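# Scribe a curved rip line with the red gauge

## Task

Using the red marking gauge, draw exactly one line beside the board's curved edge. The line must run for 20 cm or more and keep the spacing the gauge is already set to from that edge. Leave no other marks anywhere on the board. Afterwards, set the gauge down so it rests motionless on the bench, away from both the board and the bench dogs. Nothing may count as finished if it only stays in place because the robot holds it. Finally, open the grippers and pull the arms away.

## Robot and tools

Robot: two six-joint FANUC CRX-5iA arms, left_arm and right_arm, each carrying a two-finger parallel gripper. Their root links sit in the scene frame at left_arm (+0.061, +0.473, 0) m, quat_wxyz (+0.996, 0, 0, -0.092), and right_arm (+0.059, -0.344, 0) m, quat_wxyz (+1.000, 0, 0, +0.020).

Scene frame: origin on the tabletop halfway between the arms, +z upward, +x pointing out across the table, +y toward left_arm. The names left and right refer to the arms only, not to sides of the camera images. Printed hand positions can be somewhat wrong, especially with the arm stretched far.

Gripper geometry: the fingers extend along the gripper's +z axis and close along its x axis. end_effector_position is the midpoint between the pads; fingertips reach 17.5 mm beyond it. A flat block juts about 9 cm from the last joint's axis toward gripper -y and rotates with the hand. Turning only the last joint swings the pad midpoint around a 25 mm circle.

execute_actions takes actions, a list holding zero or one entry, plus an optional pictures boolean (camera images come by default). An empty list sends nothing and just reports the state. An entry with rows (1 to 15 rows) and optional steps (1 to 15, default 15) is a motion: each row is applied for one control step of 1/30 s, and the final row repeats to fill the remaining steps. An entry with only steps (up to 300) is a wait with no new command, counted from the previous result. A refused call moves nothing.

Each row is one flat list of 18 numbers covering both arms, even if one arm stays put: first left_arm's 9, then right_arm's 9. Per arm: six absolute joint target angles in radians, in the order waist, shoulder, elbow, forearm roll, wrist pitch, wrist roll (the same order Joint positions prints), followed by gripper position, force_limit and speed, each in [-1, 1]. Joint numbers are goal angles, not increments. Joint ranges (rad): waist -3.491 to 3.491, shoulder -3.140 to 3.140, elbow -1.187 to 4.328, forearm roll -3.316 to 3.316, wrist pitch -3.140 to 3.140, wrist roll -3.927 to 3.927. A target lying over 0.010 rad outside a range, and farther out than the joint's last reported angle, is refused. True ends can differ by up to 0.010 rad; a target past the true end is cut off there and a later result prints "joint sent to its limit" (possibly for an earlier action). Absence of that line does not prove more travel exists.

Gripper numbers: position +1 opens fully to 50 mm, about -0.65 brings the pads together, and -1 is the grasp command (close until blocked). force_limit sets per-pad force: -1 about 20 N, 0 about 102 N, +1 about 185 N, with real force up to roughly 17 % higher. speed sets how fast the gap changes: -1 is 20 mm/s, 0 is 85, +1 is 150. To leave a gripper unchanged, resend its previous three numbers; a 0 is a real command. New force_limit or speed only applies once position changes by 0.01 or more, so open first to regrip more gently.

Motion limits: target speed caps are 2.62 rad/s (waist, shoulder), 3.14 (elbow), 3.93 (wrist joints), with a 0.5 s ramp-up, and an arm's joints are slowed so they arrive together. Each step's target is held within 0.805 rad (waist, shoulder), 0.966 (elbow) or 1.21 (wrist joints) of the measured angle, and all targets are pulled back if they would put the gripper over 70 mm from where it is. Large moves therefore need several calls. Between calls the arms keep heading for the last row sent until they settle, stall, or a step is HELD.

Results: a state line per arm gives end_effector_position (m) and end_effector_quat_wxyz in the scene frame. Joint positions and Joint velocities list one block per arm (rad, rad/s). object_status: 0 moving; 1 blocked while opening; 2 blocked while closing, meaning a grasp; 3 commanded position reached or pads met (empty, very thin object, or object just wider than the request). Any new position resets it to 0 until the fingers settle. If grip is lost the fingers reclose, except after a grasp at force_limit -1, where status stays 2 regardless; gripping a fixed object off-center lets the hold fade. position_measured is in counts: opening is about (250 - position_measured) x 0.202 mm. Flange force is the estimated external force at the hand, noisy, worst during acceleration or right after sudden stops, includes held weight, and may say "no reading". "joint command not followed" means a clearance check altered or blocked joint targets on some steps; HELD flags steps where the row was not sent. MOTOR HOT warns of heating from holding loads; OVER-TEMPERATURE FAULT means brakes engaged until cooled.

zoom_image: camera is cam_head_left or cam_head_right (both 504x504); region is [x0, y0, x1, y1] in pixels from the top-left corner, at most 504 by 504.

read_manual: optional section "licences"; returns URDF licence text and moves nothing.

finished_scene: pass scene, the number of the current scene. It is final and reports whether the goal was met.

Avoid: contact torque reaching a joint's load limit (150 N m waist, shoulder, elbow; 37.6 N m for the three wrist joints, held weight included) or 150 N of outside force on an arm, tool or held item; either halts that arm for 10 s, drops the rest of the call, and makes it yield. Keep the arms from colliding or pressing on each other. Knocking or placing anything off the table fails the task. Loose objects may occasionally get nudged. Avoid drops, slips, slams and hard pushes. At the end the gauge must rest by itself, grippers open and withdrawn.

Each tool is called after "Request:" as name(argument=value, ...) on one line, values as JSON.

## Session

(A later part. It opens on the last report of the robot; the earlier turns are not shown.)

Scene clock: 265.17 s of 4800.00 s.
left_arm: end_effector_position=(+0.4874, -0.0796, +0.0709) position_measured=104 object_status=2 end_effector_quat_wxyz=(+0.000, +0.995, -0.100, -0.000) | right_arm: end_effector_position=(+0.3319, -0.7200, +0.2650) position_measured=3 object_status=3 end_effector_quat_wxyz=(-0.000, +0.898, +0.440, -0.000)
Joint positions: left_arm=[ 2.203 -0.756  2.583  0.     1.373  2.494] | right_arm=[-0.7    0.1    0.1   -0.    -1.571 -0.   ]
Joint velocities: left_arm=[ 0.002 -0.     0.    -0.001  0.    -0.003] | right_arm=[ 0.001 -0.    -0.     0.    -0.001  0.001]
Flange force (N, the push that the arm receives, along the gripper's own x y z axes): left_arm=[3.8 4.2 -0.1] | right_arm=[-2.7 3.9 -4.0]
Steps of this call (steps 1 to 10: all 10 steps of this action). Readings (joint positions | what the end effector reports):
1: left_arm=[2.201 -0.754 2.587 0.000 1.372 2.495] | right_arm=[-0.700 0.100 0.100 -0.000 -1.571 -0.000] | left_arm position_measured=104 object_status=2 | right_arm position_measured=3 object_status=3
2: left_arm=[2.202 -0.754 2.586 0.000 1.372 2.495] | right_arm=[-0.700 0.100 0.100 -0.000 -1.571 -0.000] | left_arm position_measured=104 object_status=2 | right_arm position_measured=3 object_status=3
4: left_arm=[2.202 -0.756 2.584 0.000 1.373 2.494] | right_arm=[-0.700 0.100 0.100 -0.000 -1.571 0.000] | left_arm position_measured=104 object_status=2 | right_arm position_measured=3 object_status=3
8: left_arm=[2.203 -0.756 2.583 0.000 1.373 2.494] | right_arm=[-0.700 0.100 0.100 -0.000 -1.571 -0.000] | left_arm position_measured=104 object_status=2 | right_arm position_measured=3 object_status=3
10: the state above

Request:
execute_actions(actions=[{"rows":[[2.2047,-0.7583,2.5793,0,1.3748,2.4917,-1,0,0,-0.7,0.1,0.1,0,-1.5708,0,1,0,0]],"steps":10}])

Request:
zoom_image(camera="cam_head_left", region=[265,185,315,230])

Scene clock: 271.00 s of 4800.00 s.
left_arm: end_effector_position=(+0.4889, -0.0796, +0.0710) position_measured=104 object_status=2 end_effector_quat_wxyz=(+0.000, +0.995, -0.100, +0.000) | right_arm: end_effector_position=(+0.3319, -0.7200, +0.2650) position_measured=3 object_status=3 end_effector_quat_wxyz=(-0.000, +0.898, +0.440, -0.000)
Joint positions: left_arm=[ 2.205 -0.758  2.579 -0.     1.375  2.492] | right_arm=[-0.7    0.1    0.1   -0.    -1.571  0.   ]
Joint velocities: left_arm=[-0.001  0.001 -0.    -0.001  0.     0.003] | right_arm=[-0.     0.    -0.001  0.001 -0.001  0.001]
Flange force (N, the push that the arm receives, along the gripper's own x y z axes): left_arm=[-14.1 11.9 -11.1] | right_arm=[-2.3 2.2 -2.8]
Steps of this call (steps 1 to 15: the robot went on to your last target; steps 16 to 90: nothing new was sent; then 2.50 s passed at rest; steps 91 to 100: all 10 steps of this action). Readings (joint positions | what the end effector reports):
91: left_arm=[2.203 -0.756 2.583 0.000 1.373 2.494] | right_arm=[-0.700 0.100 0.100 -0.000 -1.571 -0.000] | left_arm position_measured=104 object_status=2 | right_arm position_measured=3 object_status=3
92: left_arm=[2.204 -0.757 2.582 -0.000 1.374 2.493] | right_arm=[-0.700 0.100 0.100 -0.000 -1.571 -0.000] | left_arm position_measured=104 object_status=2 | right_arm position_measured=3 object_status=3
94: left_arm=[2.204 -0.758 2.580 -0.000 1.375 2.492] | right_arm=[-0.700 0.100 0.100 0.000 -1.571 -0.000] | left_arm position_measured=104 object_status=2 | right_arm position_measured=3 object_status=3
98: left_arm=[2.205 -0.758 2.579 -0.000 1.375 2.492] | right_arm=[-0.700 0.100 0.100 -0.000 -1.571 -0.000] | left_arm position_measured=104 object_status=2 | right_arm position_measured=3 object_status=3
100: the state above

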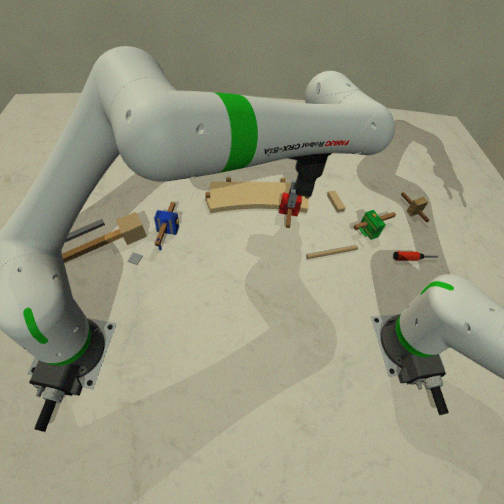

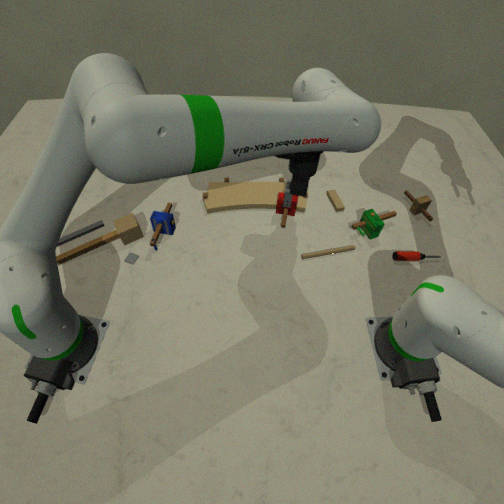

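Region (265, 185, 315, 230) of cam_head_left's 504x504 image, scaled by 10.080, with more detail than that image has; it fills the top 454 rows of this view, and the rest is white.

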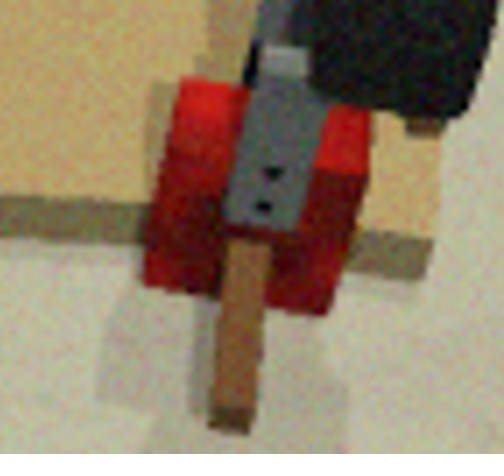

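Request:
execute_actions(actions=[{"rows":[[2.2069,-0.761,2.5748,0,1.3766,2.5725,-1,0,0,-0.7,0.1,0.1,0,-1.5708,0,1,0,0]],"steps":12}], pictures=false)

Request:
execute_actions(actions=[{"rows":[[2.2082,-0.7626,2.5721,0,1.3777,2.5712,-1,0,0,-0.7,0.1,0.1,0,-1.5708,0,1,0,0]],"steps":10}], pictures=false)

Request:
execute_actions(actions=[{"rows":[[2.2095,-0.7642,2.5694,0,1.3788,2.5699,-1,0,0,-0.7,0.1,0.1,0,-1.5708,0,1,0,0]],"steps":10}], pictures=false)

Scene clock: 298.30 s of 4800.00 s.
left_arm: end_effector_position=(+0.4887, -0.0791, +0.0709) position_measured=104 object_status=2 end_effector_quat_wxyz=(-0.000, +0.998, -0.059, -0.000) | right_arm: end_effector_position=(+0.3319, -0.7200, +0.2650) position_measured=3 object_status=3 end_effector_quat_wxyz=(-0.000, +0.898, +0.440, -0.000)
Joint positions: left_arm=[ 2.207 -0.761  2.575 -0.     1.377  2.572] | right_arm=[-0.7    0.1    0.1   -0.    -1.571 -0.   ]
Joint velocities: left_arm=[-0.001  0.     0.001  0.     0.     0.003] | right_arm=[-0.    -0.     0.     0.     0.     0.001]
Flange force (N, the push that the arm receives, along the gripper's own x y z axes): left_arm=[5.2 6.0 -1.2] | right_arm=[-2.4 1.1 -2.0]
Steps of this call (steps 1 to 15: the robot went on to your last target; steps 16 to 90: nothing new was sent; then 23.90 s passed at rest; steps 91 to 102: all 12 steps of this action). Readings (joint positions | what the end effector reports):
91: left_arm=[2.205 -0.758 2.579 0.000 1.375 2.492] | right_arm=[-0.700 0.100 0.100 -0.000 -1.571 -0.000] | left_arm position_measured=104 object_status=2 | right_arm position_measured=3 object_status=3
92: left_arm=[2.205 -0.759 2.579 -0.000 1.375 2.499] | right_arm=[-0.700 0.100 0.100 -0.000 -1.571 -0.000] | left_arm position_measured=104 object_status=2 | right_arm position_measured=3 object_status=3
94: left_arm=[2.206 -0.760 2.577 -0.000 1.375 2.536] | right_arm=[-0.700 0.100 0.100 -0.000 -1.571 -0.000] | left_arm position_measured=104 object_status=2 | right_arm position_measured=3 object_status=3
98: left_arm=[2.207 -0.761 2.575 -0.000 1.377 2.571] | right_arm=[-0.700 0.100 0.100 -0.000 -1.571 -0.000] | left_arm position_measured=104 object_status=2 | right_arm position_measured=3 object_status=3
102: the state above

Scene clock: 298.63 s of 4800.00 s.
left_arm: end_effector_position=(+0.4896, -0.0791, +0.0709) position_measured=104 object_status=2 end_effector_quat_wxyz=(-0.000, +0.998, -0.059, +0.000) | right_arm: end_effector_position=(+0.3319, -0.7200, +0.2650) position_measured=3 object_status=3 end_effector_quat_wxyz=(-0.000, +0.898, +0.440, -0.000)
Joint positions: left_arm=[ 2.208 -0.763  2.572 -0.     1.378  2.571] | right_arm=[-0.7    0.1    0.1   -0.    -1.571 -0.   ]
Joint velocities: left_arm=[ 0.002  0.    -0.     0.001  0.    -0.   ] | right_arm=[ 0.    -0.    -0.001 -0.    -0.001  0.001]
Flange force (N, the push that the arm receives, along the gripper's own x y z axes): left_arm=[5.6 8.0 -1.4] | right_arm=[-2.5 2.5 -2.6]
Steps of this call (steps 1 to 10: all 10 steps of this action). Readings (joint positions | what the end effector reports):
1: left_arm=[2.207 -0.761 2.575 -0.000 1.377 2.572] | right_arm=[-0.700 0.100 0.100 -0.000 -1.571 -0.000] | left_arm position_measured=104 object_status=2 | right_arm position_measured=3 object_status=3
2: left_arm=[2.207 -0.762 2.574 -0.000 1.377 2.572] | right_arm=[-0.700 0.100 0.100 -0.000 -1.571 -0.000] | left_arm position_measured=104 object_status=2 | right_arm position_measured=3 object_status=3
4: left_arm=[2.208 -0.762 2.573 -0.000 1.378 2.572] | right_arm=[-0.700 0.100 0.100 -0.000 -1.571 -0.000] | left_arm position_measured=104 object_status=2 | right_arm position_measured=3 object_status=3
8: left_arm=[2.208 -0.763 2.572 -0.000 1.378 2.571] | right_arm=[-0.700 0.100 0.100 -0.000 -1.571 -0.000] | left_arm position_measured=104 object_status=2 | right_arm position_measured=3 object_status=3
10: the state above

Scene clock: 298.97 s of 4800.00 s.
left_arm: end_effector_position=(+0.4906, -0.0790, +0.0710) position_measured=104 object_status=2 end_effector_quat_wxyz=(-0.000, +0.998, -0.059, +0.000) | right_arm: end_effector_position=(+0.3319, -0.7200, +0.2650) position_measured=3 object_status=3 end_effector_quat_wxyz=(-0.000, +0.898, +0.440, -0.000)
Joint positions: left_arm=[ 2.209 -0.764  2.569 -0.     1.379  2.57 ] | right_arm=[-0.7    0.1    0.1   -0.    -1.571 -0.   ]
Joint velocities: left_arm=[-0.001 -0.    -0.001  0.    -0.     0.   ] | right_arm=[-0.    -0.    -0.    -0.     0.001 -0.001]
Flange force (N, the push that the arm receives, along the gripper's own x y z axes): left_arm=[-5.4 6.5 -6.6] | right_arm=[-3.1 2.6 -2.9]
Steps of this call (steps 1 to 10: all 10 steps of this action). Readings (joint positions | what the end effector reports):
1: left_arm=[2.208 -0.763 2.572 -0.000 1.378 2.571] | right_arm=[-0.700 0.100 0.100 -0.000 -1.571 0.000] | left_arm position_measured=104 object_status=2 | right_arm position_measured=3 object_status=3
2: left_arm=[2.209 -0.763 2.571 -0.000 1.378 2.571] | right_arm=[-0.700 0.100 0.100 -0.000 -1.571 -0.000] | left_arm position_measured=104 object_status=2 | right_arm position_measured=3 object_status=3
4: left_arm=[2.209 -0.764 2.570 -0.000 1.379 2.570] | right_arm=[-0.700 0.100 0.100 0.000 -1.571 -0.000] | left_arm position_measured=104 object_status=2 | right_arm position_measured=3 object_status=3
8: left_arm=[2.209 -0.764 2.569 -0.000 1.379 2.570] | right_arm=[-0.700 0.100 0.100 -0.000 -1.571 -0.000] | left_arm position_measured=104 object_status=2 | right_arm position_measured=3 object_status=3
10: the state above

Request:
execute_actions(actions=[{"rows":[[2.2105,-0.7654,2.5674,0,1.3796,2.599,-1,0,0,-0.7,0.1,0.1,0,-1.5708,0,1,0,0]],"steps":12}], pictures=false)

Request:
execute_actions(actions=[{"rows":[[2.2115,-0.7666,2.5654,0,1.3804,2.628,-1,0,0,-0.7,0.1,0.1,0,-1.5708,0,1,0,0]],"steps":12}], pictures=false)

Scene clock: 306.63 s of 4800.00 s.
left_arm: end_effector_position=(+0.4905, -0.0790, +0.0709) position_measured=104 object_status=2 end_effector_quat_wxyz=(+0.000, +0.999, -0.044, -0.000) | right_arm: end_effector_position=(+0.3319, -0.7200, +0.2650) position_measured=3 object_status=3 end_effector_quat_wxyz=(-0.000, +0.898, +0.440, -0.000)
Joint positions: left_arm=[ 2.21  -0.765  2.567  0.     1.38   2.599] | right_arm=[-0.7    0.1    0.1   -0.    -1.571 -0.   ]
Joint velocities: left_arm=[-0.001 -0.001  0.001 -0.001  0.    -0.001] | right_arm=[-0.    -0.     0.001 -0.    -0.001 -0.   ]
Flange force (N, the push that the arm receives, along the gripper's own x y z axes): left_arm=[-19.8 7.7 -10.1] | right_arm=[-2.0 1.8 -2.7]
Steps of this call (steps 1 to 15: the robot went on to your last target; steps 16 to 90: nothing new was sent; then 4.27 s passed at rest; steps 91 to 102: all 12 steps of this action). Readings (joint positions | what the end effector reports):
91: left_arm=[2.210 -0.764 2.569 0.000 1.379 2.570] | right_arm=[-0.700 0.100 0.100 -0.000 -1.571 -0.000] | left_arm position_measured=104 object_status=2 | right_arm position_measured=3 object_status=3
92: left_arm=[2.210 -0.764 2.569 0.000 1.379 2.577] | right_arm=[-0.700 0.100 0.100 -0.000 -1.571 -0.000] | left_arm position_measured=104 object_status=2 | right_arm position_measured=3 object_status=3
94: left_arm=[2.210 -0.765 2.568 0.000 1.379 2.593] | right_arm=[-0.700 0.100 0.100 -0.000 -1.571 -0.000] | left_arm position_measured=104 object_status=2 | right_arm position_measured=3 object_status=3
98: left_arm=[2.210 -0.765 2.567 0.000 1.380 2.599] | right_arm=[-0.700 0.100 0.100 -0.000 -1.571 -0.000] | left_arm position_measured=104 object_status=2 | right_arm position_measured=3 object_status=3
102: the state above

Scene clock: 307.03 s of 4800.00 s.
left_arm: end_effector_position=(+0.4905, -0.0788, +0.0709) position_measured=104 object_status=2 end_effector_quat_wxyz=(+0.000, +1.000, -0.029, -0.000) | right_arm: end_effector_position=(+0.3319, -0.7200, +0.2650) position_measured=3 object_status=3 end_effector_quat_wxyz=(-0.000, +0.898, +0.440, -0.000)
Joint positions: left_arm=[ 2.211 -0.767  2.565  0.     1.38   2.628] | right_arm=[-0.7    0.1    0.1   -0.    -1.571 -0.   ]
Joint velocities: left_arm=[ 0.    -0.     0.001 -0.003 -0.     0.   ] | right_arm=[-0. -0. -0.  0. -0.  0.]
Flange force (N, the push that the arm receives, along the gripper's own x y z axes): left_arm=[-32.8 11.9 -13.9] | right_arm=[-2.3 2.8 -3.3]
Steps of this call (steps 1 to 12: all 12 steps of this action). Readings (joint positions | what the end effector reports):
1: left_arm=[2.210 -0.765 2.567 0.000 1.380 2.600] | right_arm=[-0.700 0.100 0.100 -0.000 -1.571 -0.000] | left_arm position_measured=104 object_status=2 | right_arm position_measured=3 object_status=3
2: left_arm=[2.211 -0.766 2.567 0.000 1.380 2.606] | right_arm=[-0.700 0.100 0.100 -0.000 -1.571 -0.000] | left_arm position_measured=104 object_status=2 | right_arm position_measured=3 object_status=3
4: left_arm=[2.211 -0.766 2.566 0.000 1.380 2.622] | right_arm=[-0.700 0.100 0.100 -0.000 -1.571 -0.000] | left_arm position_measured=104 object_status=2 | right_arm position_measured=3 object_status=3
8: left_arm=[2.211 -0.767 2.565 0.000 1.380 2.628] | right_arm=[-0.700 0.100 0.100 -0.000 -1.571 -0.000] | left_arm position_measured=104 object_status=2 | right_arm position_measured=3 object_status=3
12: the state above

Request:
execute_actions(actions=[{"rows":[[2.2091,-0.7637,2.5702,0,1.3785,2.567,-1,0,0,-0.7,0.1,0.1,0,-1.5708,0,1,0,0]],"steps":10}], pictures=false)

Request:
execute_actions(actions=[{"rows":[[2.2091,-0.7648,2.5731,0,1.3745,2.567,-1,0,0,-0.7,0.1,0.1,0,-1.5708,0,1,0,0]],"steps":10}], pictures=false)

Request:
execute_actions(actions=[{"rows":[[2.2091,-0.7657,2.5752,0,1.3715,2.567,-1,0,0,-0.7,0.1,0.1,0,-1.5708,0,1,0,0]],"steps":10}], pictures=false)

Scene clock: 318.37 s of 4800.00 s.
left_arm: end_effector_position=(+0.4907, -0.0789, +0.0709) position_measured=104 object_status=2 end_effector_quat_wxyz=(-0.000, +0.998, -0.060, +0.000) | right_arm: end_effector_position=(+0.3319, -0.7200, +0.2650) position_measured=3 object_status=3 end_effector_quat_wxyz=(-0.000, +0.898, +0.440, -0.000)
Joint positions: left_arm=[ 2.209 -0.764  2.57  -0.001  1.378  2.567] | right_arm=[-0.7    0.1    0.1   -0.    -1.571 -0.   ]
Joint velocities: left_arm=[-0.001  0.001  0.002  0.001  0.    -0.004] | right_arm=[-0.    -0.001 -0.001 -0.    -0.001  0.   ]
Flange force (N, the push that the arm receives, along the gripper's own x y z axes): left_arm=[-6.0 8.4 -1.5] | right_arm=[-1.9 0.7 -2.2]
Steps of this call (steps 1 to 15: the robot went on to your last target; steps 16 to 90: nothing new was sent; then 8.00 s passed at rest; steps 91 to 100: all 10 steps of this action). Readings (joint positions | what the end effector reports):
91: left_arm=[2.212 -0.767 2.565 -0.000 1.380 2.628] | right_arm=[-0.700 0.100 0.100 -0.000 -1.571 -0.000] | left_arm position_measured=104 object_status=2 | right_arm position_measured=3 object_status=3
92: left_arm=[2.212 -0.767 2.566 -0.000 1.380 2.621] | right_arm=[-0.700 0.100 0.100 -0.000 -1.571 -0.000] | left_arm position_measured=104 object_status=2 | right_arm position_measured=3 object_status=3
94: left_arm=[2.211 -0.765 2.568 -0.000 1.379 2.589] | right_arm=[-0.700 0.100 0.100 -0.000 -1.571 -0.000] | left_arm position_measured=104 object_status=2 | right_arm position_measured=3 object_status=3
98: left_arm=[2.210 -0.764 2.570 -0.001 1.378 2.568] | right_arm=[-0.700 0.100 0.100 -0.000 -1.571 -0.000] | left_arm position_measured=104 object_status=2 | right_arm position_measured=3 object_status=3
100: the state above

Scene clock: 318.70 s of 4800.00 s.
left_arm: end_effector_position=(+0.4904, -0.0791, +0.0690) position_measured=104 object_status=2 end_effector_quat_wxyz=(+0.000, +0.998, -0.060, +0.000) | right_arm: end_effector_position=(+0.3319, -0.7200, +0.2650) position_measured=3 object_status=3 end_effector_quat_wxyz=(-0.000, +0.898, +0.440, -0.000)
Joint positions: left_arm=[ 2.209 -0.765  2.573 -0.     1.374  2.567] | right_arm=[-0.7    0.1    0.1   -0.    -1.571 -0.   ]
Joint velocities: left_arm=[ 0.    -0.002  0.001 -0.001 -0.     0.   ] | right_arm=[ 0.     0.001  0.    -0.     0.     0.001]
Flange force (N, the push that the arm receives, along the gripper's own x y z axes): left_arm=[-2.2 7.7 -5.6] | right_arm=[-3.0 2.5 -3.3]
Steps of this call (steps 1 to 10: all 10 steps of this action). Readings (joint positions | what the end effector reports):
1: left_arm=[2.209 -0.764 2.570 -0.001 1.378 2.567] | right_arm=[-0.700 0.100 0.100 -0.000 -1.571 -0.000] | left_arm position_measured=104 object_status=2 | right_arm position_measured=3 object_status=3
2: left_arm=[2.209 -0.764 2.571 -0.001 1.377 2.567] | right_arm=[-0.700 0.100 0.100 -0.000 -1.571 -0.000] | left_arm position_measured=104 object_status=2 | right_arm position_measured=3 object_status=3
4: left_arm=[2.209 -0.764 2.573 -0.000 1.375 2.567] | right_arm=[-0.700 0.100 0.100 -0.000 -1.571 -0.000] | left_arm position_measured=104 object_status=2 | right_arm position_measured=3 object_status=3
8: left_arm=[2.209 -0.765 2.573 -0.000 1.375 2.567] | right_arm=[-0.700 0.100 0.100 -0.000 -1.571 -0.000] | left_arm position_measured=104 object_status=2 | right_arm position_measured=3 object_status=3
10: the state above

Scene clock: 319.03 s of 4800.00 s.
left_arm: end_effector_position=(+0.4904, -0.0791, +0.0674) position_measured=104 object_status=2 end_effector_quat_wxyz=(+0.000, +0.998, -0.060, -0.000) | right_arm: end_effector_position=(+0.3319, -0.7200, +0.2650) position_measured=3 object_status=3 end_effector_quat_wxyz=(-0.000, +0.898, +0.440, -0.000)
Joint positions: left_arm=[ 2.209 -0.766  2.575  0.     1.372  2.567] | right_arm=[-0.7    0.1    0.1   -0.    -1.571 -0.   ]
Joint velocities: left_arm=[-0.    -0.001  0.     0.001 -0.     0.002] | right_arm=[ 0.    -0.     0.    -0.001  0.001  0.   ]
Flange force (N, the push that the arm receives, along the gripper's own x y z axes): left_arm=[-4.1 4.5 -4.9] | right_arm=[-2.4 1.4 -2.1]
Steps of this call (steps 1 to 10: all 10 steps of this action). Readings (joint positions | what the end effector reports):
1: left_arm=[2.209 -0.765 2.573 -0.000 1.374 2.567] | right_arm=[-0.700 0.100 0.100 -0.000 -1.571 -0.000] | left_arm position_measured=104 object_status=2 | right_arm position_measured=3 object_status=3
2: left_arm=[2.209 -0.765 2.574 -0.000 1.373 2.567] | right_arm=[-0.700 0.100 0.100 -0.000 -1.571 -0.000] | left_arm position_measured=104 object_status=2 | right_arm position_measured=3 object_status=3
4: left_arm=[2.209 -0.766 2.575 0.000 1.372 2.567] | right_arm=[-0.700 0.100 0.100 -0.000 -1.571 -0.000] | left_arm position_measured=104 object_status=2 | right_arm position_measured=3 object_status=3
8: left_arm=[2.209 -0.766 2.575 0.000 1.372 2.567] | right_arm=[-0.700 0.100 0.100 -0.000 -1.571 -0.000] | left_arm position_measured=104 object_status=2 | right_arm position_measured=3 object_status=3
10: the state above

Request:
execute_actions(actions=[{"rows":[[2.2091,-0.7662,2.5767,0,1.3695,2.567,-1,0,0,-0.7,0.1,0.1,0,-1.5708,0,1,0,0]],"steps":10}], pictures=false)

Request:
execute_actions(actions=[{"rows":[[2.2091,-0.7668,2.5781,0,1.3675,2.567,-1,0,0,-0.7,0.1,0.1,0,-1.5708,0,1,0,0]],"steps":10}], pictures=false)

Request:
execute_actions(actions=[{"rows":[[2.2091,-0.7674,2.5795,0,1.3655,2.567,-1,0,0,-0.7,0.1,0.1,0,-1.5708,0,1,0,0]],"steps":10}], pictures=false)

Scene clock: 329.33 s of 4800.00 s.
left_arm: end_effector_position=(+0.4903, -0.0791, +0.0665) position_measured=104 object_status=2 end_effector_quat_wxyz=(-0.000, +0.998, -0.060, -0.000) | right_arm: end_effector_position=(+0.3319, -0.7200, +0.2650) position_measured=3 object_status=3 end_effector_quat_wxyz=(-0.000, +0.898, +0.440, -0.000)
Joint positions: left_arm=[ 2.209 -0.766  2.577  0.     1.37   2.567] | right_arm=[-0.7    0.1    0.1   -0.    -1.571 -0.   ]
Joint velocities: left_arm=[ 0.    -0.    -0.     0.001 -0.     0.002] | right_arm=[-0.     0.    -0.001 -0.001 -0.001 -0.   ]
Flange force (N, the push that the arm receives, along the gripper's own x y z axes): left_arm=[-1.0 7.1 -5.3] | right_arm=[-2.4 1.6 -2.5]
Steps of this call (steps 1 to 15: the robot went on to your last target; steps 16 to 90: nothing new was sent; then 6.97 s passed at rest; steps 91 to 100: all 10 steps of this action). Readings (joint positions | what the end effector reports):
91: left_arm=[2.209 -0.766 2.575 0.000 1.371 2.567] | right_arm=[-0.700 0.100 0.100 -0.000 -1.571 -0.000] | left_arm position_measured=104 object_status=2 | right_arm position_measured=3 object_status=3
92: left_arm=[2.209 -0.766 2.576 0.000 1.371 2.567] | right_arm=[-0.700 0.100 0.100 -0.000 -1.571 -0.000] | left_arm position_measured=104 object_status=2 | right_arm position_measured=3 object_status=3
94: left_arm=[2.209 -0.766 2.576 0.000 1.370 2.567] | right_arm=[-0.700 0.100 0.100 -0.000 -1.571 -0.000] | left_arm position_measured=104 object_status=2 | right_arm position_measured=3 object_status=3
98: left_arm=[2.209 -0.766 2.577 0.000 1.370 2.567] | right_arm=[-0.700 0.100 0.100 -0.000 -1.571 -0.000] | left_arm position_measured=104 object_status=2 | right_arm position_measured=3 object_status=3
100: the state above

Scene clock: 329.67 s of 4800.00 s.
left_arm: end_effector_position=(+0.4903, -0.0791, +0.0655) position_measured=104 object_status=2 end_effector_quat_wxyz=(+0.000, +0.998, -0.060, +0.000) | right_arm: end_effector_position=(+0.3319, -0.7200, +0.2650) position_measured=3 object_status=3 end_effector_quat_wxyz=(-0.000, +0.898, +0.440, -0.000)
Joint positions: left_arm=[ 2.209 -0.767  2.578  0.     1.368  2.567] | right_arm=[-0.7    0.1    0.1   -0.    -1.571 -0.   ]
Joint velocities: left_arm=[ 0.001  0.001 -0.     0.001 -0.    -0.001] | right_arm=[ 0.  0. -0.  0. -0. -0.]
Flange force (N, the push that the arm receives, along the gripper's own x y z axes): left_arm=[-9.7 6.1 -19.8] | right_arm=[-2.6 3.4 -3.5]
Steps of this call (steps 1 to 10: all 10 steps of this action). Readings (joint positions | what the end effector reports):
1: left_arm=[2.209 -0.766 2.577 0.000 1.369 2.567] | right_arm=[-0.700 0.100 0.100 -0.000 -1.571 -0.000] | left_arm position_measured=104 object_status=2 | right_arm position_measured=3 object_status=3
2: left_arm=[2.209 -0.766 2.577 0.000 1.369 2.567] | right_arm=[-0.700 0.100 0.100 -0.000 -1.571 -0.000] | left_arm position_measured=104 object_status=2 | right_arm position_measured=3 object_status=3
4: left_arm=[2.209 -0.767 2.578 0.000 1.368 2.567] | right_arm=[-0.700 0.100 0.100 -0.000 -1.571 -0.000] | left_arm position_measured=104 object_status=2 | right_arm position_measured=3 object_status=3
8: left_arm=[2.209 -0.767 2.578 0.000 1.368 2.567] | right_arm=[-0.700 0.100 0.100 -0.000 -1.571 -0.000] | left_arm position_measured=104 object_status=2 | right_arm position_measured=3 object_status=3
10: the state above

Scene clock: 330.00 s of 4800.00 s.
left_arm: end_effector_position=(+0.4903, -0.0791, +0.0646) position_measured=104 object_status=2 end_effector_quat_wxyz=(+0.000, +0.998, -0.060, +0.000) | right_arm: end_effector_position=(+0.3319, -0.7200, +0.2650) position_measured=3 object_status=3 end_effector_quat_wxyz=(-0.000, +0.898, +0.440, -0.000)
Joint positions: left_arm=[ 2.209 -0.767  2.579  0.     1.366  2.567] | right_arm=[-0.7    0.1    0.1   -0.    -1.571 -0.   ]
Joint velocities: left_arm=[-0.001 -0.001  0.001 -0.    -0.     0.   ] | right_arm=[ 0.001  0.    -0.    -0.    -0.     0.   ]
Flange force (N, the push that the arm receives, along the gripper's own x y z axes): left_arm=[-25.6 3.3 -47.9] | right_arm=[-3.1 3.6 -3.8]
Steps of this call (steps 1 to 10: all 10 steps of this action). Readings (joint positions | what the end effector reports):
1: left_arm=[2.209 -0.767 2.578 0.000 1.367 2.567] | right_arm=[-0.700 0.100 0.100 -0.000 -1.571 -0.000] | left_arm position_measured=104 object_status=2 | right_arm position_measured=3 object_status=3
2: left_arm=[2.209 -0.767 2.579 0.000 1.367 2.567] | right_arm=[-0.700 0.100 0.100 -0.000 -1.571 -0.000] | left_arm position_measured=104 object_status=2 | right_arm position_measured=3 object_status=3
4: left_arm=[2.209 -0.767 2.579 0.000 1.366 2.567] | right_arm=[-0.700 0.100 0.100 -0.000 -1.571 -0.000] | left_arm position_measured=104 object_status=2 | right_arm position_measured=3 object_status=3
8: left_arm=[2.209 -0.767 2.579 0.000 1.366 2.567] | right_arm=[-0.700 0.100 0.100 0.000 -1.571 -0.000] | left_arm position_measured=104 object_status=2 | right_arm position_measured=3 object_status=3
10: the state above

Request:
execute_actions(actions=[{"rows":[[2.2091,-0.7667,2.578,0,1.3677,2.567,-1,0,0,-0.7,0.1,0.1,0,-1.5708,0,1,0,0]],"steps":10}], pictures=false)

Request:
execute_actions(actions=[{"rows":[[2.2175,-0.7469,2.6112,0,1.3543,2.5766,-1,0,0,-0.7,0.1,0.1,0,-1.5708,0,1,0,0]],"steps":12}], pictures=false)

Request:
execute_actions(actions=[{"rows":[[2.2259,-0.7271,2.6439,0,1.3414,2.5863,-1,0,0,-0.7,0.1,0.1,0,-1.5708,0,1,0,0]],"steps":12}], pictures=false)

Scene clock: 349.33 s of 4800.00 s.
left_arm: end_effector_position=(+0.4903, -0.0789, +0.0652) position_measured=104 object_status=2 end_effector_quat_wxyz=(-0.000, +0.998, -0.060, -0.000) | right_arm: end_effector_position=(+0.3319, -0.7200, +0.2650) position_measured=3 object_status=3 end_effector_quat_wxyz=(-0.000, +0.898, +0.440, -0.000)
Joint positions: left_arm=[ 2.209 -0.767  2.578  0.     1.368  2.567] | right_arm=[-0.7    0.1    0.1   -0.    -1.571 -0.   ]
Joint velocities: left_arm=[0.002 0.001 0.001 0.    0.    0.001] | right_arm=[ 0.    -0.     0.     0.    -0.001  0.002]
Flange force (N, the push that the arm receives, along the gripper's own x y z axes): left_arm=[-14.7 8.5 -18.9] | right_arm=[-1.8 2.0 -2.7]
Steps of this call (steps 1 to 15: the robot went on to your last target; steps 16 to 90: nothing new was sent; then 16.00 s passed at rest; steps 91 to 100: all 10 steps of this action). Readings (joint positions | what the end effector reports):
91: left_arm=[2.209 -0.767 2.580 0.000 1.365 2.567] | right_arm=[-0.700 0.100 0.100 -0.000 -1.571 -0.000] | left_arm position_measured=104 object_status=2 | right_arm position_measured=3 object_status=3
92: left_arm=[2.209 -0.767 2.579 0.000 1.366 2.567] | right_arm=[-0.700 0.100 0.100 0.000 -1.571 -0.000] | left_arm position_measured=104 object_status=2 | right_arm position_measured=3 object_status=3
94: left_arm=[2.209 -0.767 2.579 0.000 1.367 2.567] | right_arm=[-0.700 0.100 0.100 -0.000 -1.571 -0.000] | left_arm position_measured=104 object_status=2 | right_arm position_measured=3 object_status=3
98: left_arm=[2.209 -0.767 2.578 0.000 1.368 2.567] | right_arm=[-0.700 0.100 0.100 -0.000 -1.571 -0.000] | left_arm position_measured=104 object_status=2 | right_arm position_measured=3 object_status=3
100: the state above

Scene clock: 349.73 s of 4800.00 s.
left_arm: end_effector_position=(+0.4916, -0.0691, +0.0655) position_measured=104 object_status=2 end_effector_quat_wxyz=(+0.000, +0.999, -0.051, -0.000) | right_arm: end_effector_position=(+0.3319, -0.7200, +0.2650) position_measured=3 object_status=3 end_effector_quat_wxyz=(-0.000, +0.898, +0.440, -0.000)
Joint positions: left_arm=[ 2.217 -0.747  2.611  0.     1.354  2.577] | right_arm=[-0.7    0.1    0.1   -0.    -1.571 -0.   ]
Joint velocities: left_arm=[ 0.001  0.002  0.001  0.001 -0.     0.   ] | right_arm=[-0.    -0.    -0.001 -0.     0.001  0.001]
Flange force (N, the push that the arm receives, along the gripper's own x y z axes): left_arm=[-19.7 10.1 -15.9] | right_arm=[-3.3 2.4 -2.5]
Steps of this call (steps 1 to 12: all 12 steps of this action). Readings (joint positions | what the end effector reports):
1: left_arm=[2.209 -0.767 2.579 0.000 1.368 2.567] | right_arm=[-0.700 0.100 0.100 -0.000 -1.571 -0.000] | left_arm position_measured=104 object_status=2 | right_arm position_measured=3 object_status=3
2: left_arm=[2.211 -0.763 2.584 0.000 1.365 2.569] | right_arm=[-0.700 0.100 0.100 -0.000 -1.571 -0.000] | left_arm position_measured=104 object_status=2 | right_arm position_measured=3 object_status=3
4: left_arm=[2.215 -0.752 2.603 0.000 1.358 2.574] | right_arm=[-0.700 0.100 0.100 -0.000 -1.571 -0.000] | left_arm position_measured=104 object_status=2 | right_arm position_measured=3 object_status=3
8: left_arm=[2.217 -0.747 2.611 0.000 1.354 2.576] | right_arm=[-0.700 0.100 0.100 -0.000 -1.571 -0.000] | left_arm position_measured=104 object_status=2 | right_arm position_measured=3 object_status=3
12: the state above

Scene clock: 350.13 s of 4800.00 s.
left_arm: end_effector_position=(+0.4926, -0.0590, +0.0655) position_measured=104 object_status=2 end_effector_quat_wxyz=(+0.000, +0.999, -0.042, -0.000) | right_arm: end_effector_position=(+0.3319, -0.7200, +0.2650) position_measured=3 object_status=3 end_effector_quat_wxyz=(-0.000, +0.898, +0.440, -0.000)
Joint positions: left_arm=[ 2.226 -0.727  2.644  0.     1.341  2.586] | right_arm=[-0.7    0.1    0.1   -0.    -1.571 -0.   ]
Joint velocities: left_arm=[ 0.002  0.002  0.001  0.    -0.     0.   ] | right_arm=[-0.001 -0.     0.001  0.001 -0.001 -0.   ]
Flange force (N, the push that the arm receives, along the gripper's own x y z axes): left_arm=[-15.1 18.3 -17.6] | right_arm=[-2.1 1.1 -2.3]
Steps of this call (steps 1 to 12: all 12 steps of this action). Readings (joint positions | what the end effector reports):
1: left_arm=[2.218 -0.746 2.612 0.000 1.354 2.577] | right_arm=[-0.700 0.100 0.100 -0.000 -1.571 -0.000] | left_arm position_measured=104 object_status=2 | right_arm position_measured=3 object_status=3
2: left_arm=[2.219 -0.743 2.618 0.000 1.352 2.579] | right_arm=[-0.700 0.100 0.100 -0.000 -1.571 -0.000] | left_arm position_measured=104 object_status=2 | right_arm position_measured=3 object_status=3
4: left_arm=[2.224 -0.732 2.636 0.000 1.345 2.584] | right_arm=[-0.700 0.100 0.100 -0.000 -1.571 -0.000] | left_arm position_measured=104 object_status=2 | right_arm position_measured=3 object_status=3
8: left_arm=[2.226 -0.727 2.643 0.000 1.342 2.586] | right_arm=[-0.700 0.100 0.100 -0.000 -1.571 -0.000] | left_arm position_measured=104 object_status=2 | right_arm position_measured=3 object_status=3
12: the state above

Request:
execute_actions(actions=[{"rows":[[2.2339,-0.7074,2.6763,0,1.3287,2.596,-1,0,0,-0.7,0.1,0.1,0,-1.5708,0,1,0,0]],"steps":12}], pictures=false)

Request:
execute_actions(actions=[{"rows":[[2.2421,-0.6878,2.7083,0,1.3163,2.6057,-1,0,0,-0.7,0.1,0.1,0,-1.5708,0,1,0,0]],"steps":12}], pictures=false)

Request:
execute_actions(actions=[{"rows":[[2.2504,-0.6683,2.7399,0,1.3042,2.6155,-1,0,0,-0.7,0.1,0.1,0,-1.5708,0,1,0,0]],"steps":12}], pictures=false)

Request:
execute_actions(actions=[{"rows":[[2.2586,-0.6488,2.7712,0,1.2924,2.6253,-1,0,0,-0.7,0.1,0.1,0,-1.5708,0,1,0,0]],"steps":12}], pictures=false)

Scene clock: 365.27 s of 4800.00 s.
left_arm: end_effector_position=(+0.4932, -0.0489, +0.0655) position_measured=104 object_status=2 end_effector_quat_wxyz=(-0.000, +0.999, -0.033, +0.000) | right_arm: end_effector_position=(+0.3319, -0.7200, +0.2650) position_measured=3 object_status=3 end_effector_quat_wxyz=(-0.000, +0.898, +0.440, -0.000)
Joint positions: left_arm=[ 2.234 -0.707  2.676 -0.     1.329  2.596] | right_arm=[-0.7    0.1    0.1   -0.    -1.571 -0.   ]
Joint velocities: left_arm=[ 0.001  0.001  0.001  0.    -0.     0.   ] | right_arm=[ 0.    -0.    -0.     0.001 -0.002  0.001]
Flange force (N, the push that the arm receives, along the gripper's own x y z axes): left_arm=[-11.7 17.3 -16.1] | right_arm=[-2.1 2.2 -2.5]
Steps of this call (steps 1 to 15: the robot went on to your last target; steps 16 to 90: nothing new was sent; then 11.73 s passed at rest; steps 91 to 102: all 12 steps of this action). Readings (joint positions | what the end effector reports):
91: left_arm=[2.226 -0.727 2.645 0.000 1.341 2.587] | right_arm=[-0.700 0.100 0.100 -0.000 -1.571 -0.000] | left_arm position_measured=104 object_status=2 | right_arm position_measured=3 object_status=3
92: left_arm=[2.227 -0.723 2.650 -0.000 1.339 2.588] | right_arm=[-0.700 0.100 0.100 -0.000 -1.571 -0.000] | left_arm position_measured=104 object_status=2 | right_arm position_measured=3 object_status=3
94: left_arm=[2.232 -0.712 2.668 -0.000 1.332 2.594] | right_arm=[-0.700 0.100 0.100 -0.000 -1.571 -0.000] | left_arm position_measured=104 object_status=2 | right_arm position_measured=3 object_status=3
98: left_arm=[2.234 -0.708 2.676 -0.000 1.329 2.596] | right_arm=[-0.700 0.100 0.100 -0.000 -1.571 -0.000] | left_arm position_measured=104 object_status=2 | right_arm position_measured=3 object_status=3
102: the state above

Scene clock: 365.67 s of 4800.00 s.
left_arm: end_effector_position=(+0.4937, -0.0387, +0.0655) position_measured=104 object_status=2 end_effector_quat_wxyz=(-0.000, +1.000, -0.024, +0.000) | right_arm: end_effector_position=(+0.3319, -0.7200, +0.2650) position_measured=3 object_status=3 end_effector_quat_wxyz=(-0.000, +0.898, +0.440, -0.000)
Joint positions: left_arm=[ 2.242 -0.688  2.708 -0.     1.316  2.606] | right_arm=[-0.7    0.1    0.1   -0.    -1.571 -0.   ]
Joint velocities: left_arm=[ 0.     0.001  0.     0.    -0.    -0.   ] | right_arm=[ 0.     0.     0.    -0.     0.001 -0.001]
Flange force (N, the push that the arm receives, along the gripper's own x y z axes): left_arm=[-12.4 14.1 -14.2] | right_arm=[-3.3 3.1 -2.8]
Steps of this call (steps 1 to 12: all 12 steps of this action). Readings (joint positions | what the end effector reports):
1: left_arm=[2.234 -0.707 2.677 -0.000 1.328 2.596] | right_arm=[-0.700 0.100 0.100 -0.000 -1.571 -0.000] | left_arm position_measured=104 object_status=2 | right_arm position_measured=3 object_status=3
2: left_arm=[2.235 -0.704 2.683 -0.000 1.326 2.598] | right_arm=[-0.700 0.100 0.100 -0.000 -1.571 -0.000] | left_arm position_measured=104 object_status=2 | right_arm position_measured=3 object_status=3
4: left_arm=[2.240 -0.693 2.700 -0.000 1.319 2.603] | right_arm=[-0.700 0.100 0.100 -0.000 -1.571 -0.000] | left_arm position_measured=104 object_status=2 | right_arm position_measured=3 object_status=3
8: left_arm=[2.242 -0.688 2.708 -0.000 1.316 2.606] | right_arm=[-0.700 0.100 0.100 -0.000 -1.571 -0.000] | left_arm position_measured=104 object_status=2 | right_arm position_measured=3 object_status=3
12: the state above

Scene clock: 366.07 s of 4800.00 s.
left_arm: end_effector_position=(+0.4941, -0.0285, +0.0655) position_measured=104 object_status=2 end_effector_quat_wxyz=(-0.000, +1.000, -0.015, +0.000) | right_arm: end_effector_position=(+0.3319, -0.7200, +0.2650) position_measured=3 object_status=3 end_effector_quat_wxyz=(-0.000, +0.898, +0.440, -0.000)
Joint positions: left_arm=[ 2.25  -0.668  2.74  -0.     1.304  2.615] | right_arm=[-0.7    0.1    0.1   -0.    -1.571 -0.   ]
Joint velocities: left_arm=[ 0.    -0.001  0.     0.    -0.     0.001] | right_arm=[ 0.     0.    -0.     0.001 -0.    -0.   ]
Flange force (N, the push that the arm receives, along the gripper's own x y z axes): left_arm=[-13.4 12.9 -14.3] | right_arm=[-2.2 1.3 -2.4]
Steps of this call (steps 1 to 12: all 12 steps of this action). Readings (joint positions | what the end effector reports):
1: left_arm=[2.242 -0.687 2.709 -0.000 1.316 2.606] | right_arm=[-0.700 0.100 0.100 -0.000 -1.571 -0.000] | left_arm position_measured=104 object_status=2 | right_arm position_measured=3 object_status=3
2: left_arm=[2.244 -0.684 2.715 -0.000 1.314 2.608] | right_arm=[-0.700 0.100 0.100 -0.000 -1.571 -0.000] | left_arm position_measured=104 object_status=2 | right_arm position_measured=3 object_status=3
4: left_arm=[2.248 -0.673 2.732 -0.000 1.307 2.613] | right_arm=[-0.700 0.100 0.100 -0.000 -1.571 -0.000] | left_arm position_measured=104 object_status=2 | right_arm position_measured=3 object_status=3
8: left_arm=[2.250 -0.669 2.739 -0.000 1.304 2.615] | right_arm=[-0.700 0.100 0.100 -0.000 -1.571 -0.000] | left_arm position_measured=104 object_status=2 | right_arm position_measured=3 object_status=3
12: the state above

Scene clock: 366.47 s of 4800.00 s.
left_arm: end_effector_position=(+0.4943, -0.0182, +0.0655) position_measured=104 object_status=2 end_effector_quat_wxyz=(-0.000, +1.000, -0.006, +0.000) | right_arm: end_effector_position=(+0.3319, -0.7200, +0.2650) position_measured=3 object_status=3 end_effector_quat_wxyz=(-0.000, +0.898, +0.440, -0.000)
Joint positions: left_arm=[ 2.259 -0.649  2.771 -0.     1.292  2.625] | right_arm=[-0.7    0.1    0.1   -0.    -1.571 -0.   ]
Joint velocities: left_arm=[ 0.001  0.002  0.     0.    -0.     0.002] | right_arm=[-0.    -0.    -0.     0.001 -0.001  0.002]
Flange force (N, the push that the arm receives, along the gripper's own x y z axes): left_arm=[-9.2 14.1 -12.7] | right_arm=[-2.6 2.7 -2.8]
Steps of this call (steps 1 to 12: all 12 steps of this action). Readings (joint positions | what the end effector reports):
1: left_arm=[2.251 -0.668 2.741 -0.000 1.304 2.616] | right_arm=[-0.700 0.100 0.100 -0.000 -1.571 -0.000] | left_arm position_measured=104 object_status=2 | right_arm position_measured=3 object_status=3
2: left_arm=[2.252 -0.664 2.746 -0.000 1.302 2.617] | right_arm=[-0.700 0.100 0.100 -0.000 -1.571 -0.000] | left_arm position_measured=104 object_status=2 | right_arm position_measured=3 object_status=3
4: left_arm=[2.257 -0.654 2.764 -0.000 1.295 2.623] | right_arm=[-0.700 0.100 0.100 -0.000 -1.571 0.000] | left_arm position_measured=104 object_status=2 | right_arm position_measured=3 object_status=3
8: left_arm=[2.258 -0.649 2.771 -0.000 1.293 2.625] | right_arm=[-0.700 0.100 0.100 -0.000 -1.571 -0.000] | left_arm position_measured=104 object_status=2 | right_arm position_measured=3 object_status=3
12: the state above

Request:
execute_actions(actions=[{"rows":[[2.267,-0.6294,2.8022,0,1.281,2.6351,-1,0,0,-0.7,0.1,0.1,0,-1.5708,0,1,0,0]],"steps":12}], pictures=false)

Request:
execute_actions(actions=[{"rows":[[2.2754,-0.61,2.8328,0,1.2699,2.645,-1,0,0,-0.7,0.1,0.1,0,-1.5708,0,1,0,0]],"steps":12}], pictures=false)

Request:
execute_actions(actions=[{"rows":[[2.2837,-0.5908,2.8629,0,1.259,2.6549,-1,0,0,-0.7,0.1,0.1,0,-1.5708,0,1,0,0]],"steps":12}], pictures=false)

Request:
execute_actions(actions=[{"rows":[[2.292,-0.5716,2.8926,0,1.2485,2.6648,-1,0,0,-0.7,0.1,0.1,0,-1.5708,0,1,0,0]],"steps":12}])

Request:
zoom_image(camera="cam_head_right", region=[240,170,320,230])

Scene clock: 382.43 s of 4800.00 s.
left_arm: end_effector_position=(+0.4943, -0.0077, +0.0655) position_measured=104 object_status=2 end_effector_quat_wxyz=(-0.000, +1.000, +0.003, -0.000) | right_arm: end_effector_position=(+0.3319, -0.7200, +0.2650) position_measured=3 object_status=3 end_effector_quat_wxyz=(-0.000, +0.898, +0.440, -0.000)
Joint positions: left_arm=[ 2.267 -0.629  2.802  0.     1.281  2.635] | right_arm=[-0.7    0.1    0.1   -0.    -1.571 -0.   ]
Joint velocities: left_arm=[ 0.002  0.     0.001  0.    -0.     0.003] | right_arm=[ 0.    -0.     0.    -0.001  0.     0.001]
Flange force (N, the push that the arm receives, along the gripper's own x y z axes): left_arm=[-8.8 14.2 -13.9] | right_arm=[-2.5 2.9 -3.1]
Steps of this call (steps 1 to 15: the robot went on to your last target; steps 16 to 90: nothing new was sent; then 12.57 s passed at rest; steps 91 to 102: all 12 steps of this action). Readings (joint positions | what the end effector reports):
91: left_arm=[2.259 -0.648 2.772 0.000 1.292 2.626] | right_arm=[-0.700 0.100 0.100 -0.000 -1.571 -0.000] | left_arm position_measured=104 object_status=2 | right_arm position_measured=3 object_status=3
92: left_arm=[2.260 -0.645 2.778 0.000 1.290 2.627] | right_arm=[-0.700 0.100 0.100 -0.000 -1.571 -0.000] | left_arm position_measured=104 object_status=2 | right_arm position_measured=3 object_status=3
94: left_arm=[2.265 -0.634 2.795 0.000 1.284 2.633] | right_arm=[-0.700 0.100 0.100 -0.000 -1.571 -0.000] | left_arm position_measured=104 object_status=2 | right_arm position_measured=3 object_status=3
98: left_arm=[2.267 -0.630 2.802 0.000 1.281 2.635] | right_arm=[-0.700 0.100 0.100 -0.000 -1.571 -0.000] | left_arm position_measured=104 object_status=2 | right_arm position_measured=3 object_status=3
102: the state above

Scene clock: 382.83 s of 4800.00 s.
left_arm: end_effector_position=(+0.4941, +0.0028, +0.0655) position_measured=104 object_status=2 end_effector_quat_wxyz=(-0.000, +1.000, +0.012, -0.000) | right_arm: end_effector_position=(+0.3319, -0.7200, +0.2650) position_measured=3 object_status=3 end_effector_quat_wxyz=(-0.000, +0.898, +0.440, -0.000)
Joint positions: left_arm=[ 2.275 -0.61   2.833  0.     1.27   2.645] | right_arm=[-0.7    0.1    0.1   -0.    -1.571 -0.   ]
Joint velocities: left_arm=[-0.001 -0.     0.001  0.001 -0.    -0.001] | right_arm=[-0.001  0.    -0.     0.    -0.001 -0.001]
Flange force (N, the push that the arm receives, along the gripper's own x y z axes): left_arm=[-11.0 11.6 -12.4] | right_arm=[-3.2 2.6 -3.1]
Steps of this call (steps 1 to 12: all 12 steps of this action). Readings (joint positions | what the end effector reports):
1: left_arm=[2.267 -0.629 2.803 0.000 1.281 2.635] | right_arm=[-0.700 0.100 0.100 -0.000 -1.571 -0.000] | left_arm position_measured=104 object_status=2 | right_arm position_measured=3 object_status=3
2: left_arm=[2.269 -0.625 2.809 0.000 1.279 2.637] | right_arm=[-0.700 0.100 0.100 -0.000 -1.571 -0.000] | left_arm position_measured=104 object_status=2 | right_arm position_measured=3 object_status=3
4: left_arm=[2.273 -0.615 2.826 0.000 1.273 2.643] | right_arm=[-0.700 0.100 0.100 0.000 -1.571 -0.000] | left_arm position_measured=104 object_status=2 | right_arm position_measured=3 object_status=3
8: left_arm=[2.275 -0.610 2.832 0.000 1.270 2.645] | right_arm=[-0.700 0.100 0.100 -0.000 -1.571 -0.000] | left_arm position_measured=104 object_status=2 | right_arm position_measured=3 object_status=3
12: the state above

Scene clock: 383.23 s of 4800.00 s.
left_arm: end_effector_position=(+0.4938, +0.0133, +0.0655) position_measured=104 object_status=2 end_effector_quat_wxyz=(-0.000, +1.000, +0.021, -0.000) | right_arm: end_effector_position=(+0.3319, -0.7200, +0.2650) position_measured=3 object_status=3 end_effector_quat_wxyz=(-0.000, +0.898, +0.440, -0.000)
Joint positions: left_arm=[ 2.284 -0.591  2.863  0.     1.259  2.655] | right_arm=[-0.7    0.1    0.1   -0.    -1.571 -0.   ]
Joint velocities: left_arm=[ 0.     0.     0.     0.001 -0.     0.002] | right_arm=[-0.     0.    -0.    -0.     0.001 -0.001]
Flange force (N, the push that the arm receives, along the gripper's own x y z axes): left_arm=[-8.6 15.2 -15.5] | right_arm=[-2.5 2.7 -3.3]
Steps of this call (steps 1 to 12: all 12 steps of this action). Readings (joint positions | what the end effector reports):
1: left_arm=[2.276 -0.610 2.833 0.000 1.270 2.645] | right_arm=[-0.700 0.100 0.100 -0.000 -1.571 -0.000] | left_arm position_measured=104 object_status=2 | right_arm position_measured=3 object_status=3
2: left_arm=[2.277 -0.606 2.839 0.000 1.267 2.647] | right_arm=[-0.700 0.100 0.100 -0.000 -1.571 -0.000] | left_arm position_measured=104 object_status=2 | right_arm position_measured=3 object_status=3
4: left_arm=[2.282 -0.595 2.856 0.000 1.262 2.653] | right_arm=[-0.700 0.100 0.100 -0.000 -1.571 -0.000] | left_arm position_measured=104 object_status=2 | right_arm position_measured=3 object_status=3
8: left_arm=[2.284 -0.591 2.862 0.000 1.259 2.655] | right_arm=[-0.700 0.100 0.100 -0.000 -1.571 -0.000] | left_arm position_measured=104 object_status=2 | right_arm position_measured=3 object_status=3
12: the state above

Scene clock: 383.63 s of 4800.00 s.
left_arm: end_effector_position=(+0.4932, +0.0237, +0.0655) position_measured=104 object_status=2 end_effector_quat_wxyz=(-0.000, +1.000, +0.030, -0.000) | right_arm: end_effector_position=(+0.3319, -0.7200, +0.2650) position_measured=3 object_status=3 end_effector_quat_wxyz=(-0.000, +0.898, +0.440, -0.000)
Joint positions: left_arm=[ 2.292 -0.572  2.893  0.     1.249  2.665] | right_arm=[-0.7    0.1    0.1   -0.    -1.571 -0.   ]
Joint velocities: left_arm=[-0.     0.002  0.     0.    -0.     0.001] | right_arm=[ 0. -0.  0.  0.  0. -0.]
Flange force (N, the push that the arm receives, along the gripper's own x y z axes): left_arm=[-9.5 12.7 -12.2] | right_arm=[-3.0 3.0 -3.1]
Steps of this call (steps 1 to 12: all 12 steps of this action). Readings (joint positions | what the end effector reports):
1: left_arm=[2.284 -0.590 2.864 0.000 1.259 2.655] | right_arm=[-0.700 0.100 0.100 -0.000 -1.571 -0.000] | left_arm position_measured=104 object_status=2 | right_arm position_measured=3 object_status=3
2: left_arm=[2.285 -0.587 2.869 0.000 1.257 2.657] | right_arm=[-0.700 0.100 0.100 -0.000 -1.571 -0.000] | left_arm position_measured=104 object_status=2 | right_arm position_measured=3 object_status=3
4: left_arm=[2.290 -0.576 2.886 0.000 1.251 2.663] | right_arm=[-0.700 0.100 0.100 -0.000 -1.571 -0.000] | left_arm position_measured=104 object_status=2 | right_arm position_measured=3 object_status=3
8: left_arm=[2.292 -0.572 2.892 0.000 1.249 2.665] | right_arm=[-0.700 0.100 0.100 -0.000 -1.571 -0.000] | left_arm position_measured=104 object_status=2 | right_arm position_measured=3 object_status=3
12: the state above

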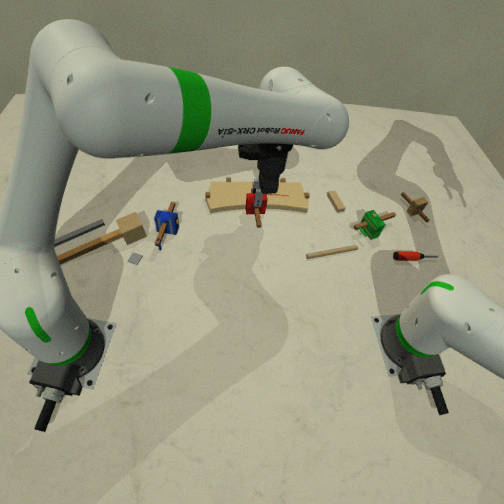

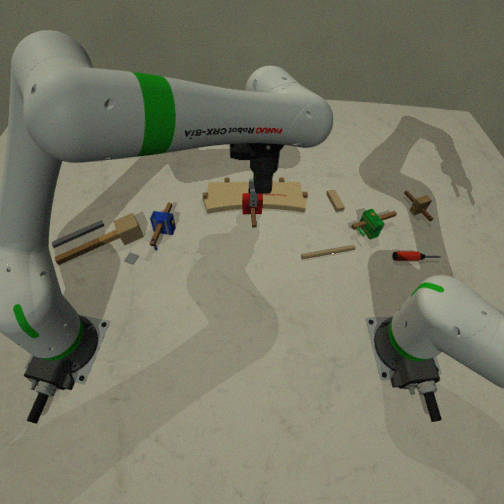

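Region (240, 170, 320, 230) of cam_head_right's 504x504 image, scaled by 6.300, with more detail than that image has; it fills the top 378 rows of this view, and the rest is white.

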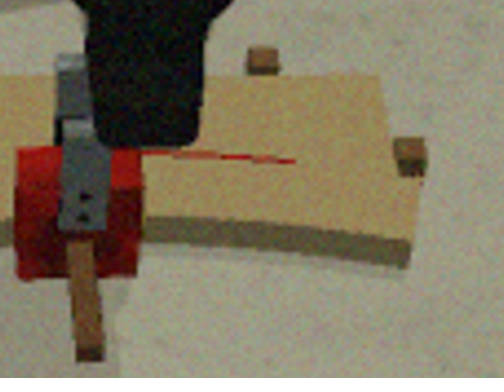

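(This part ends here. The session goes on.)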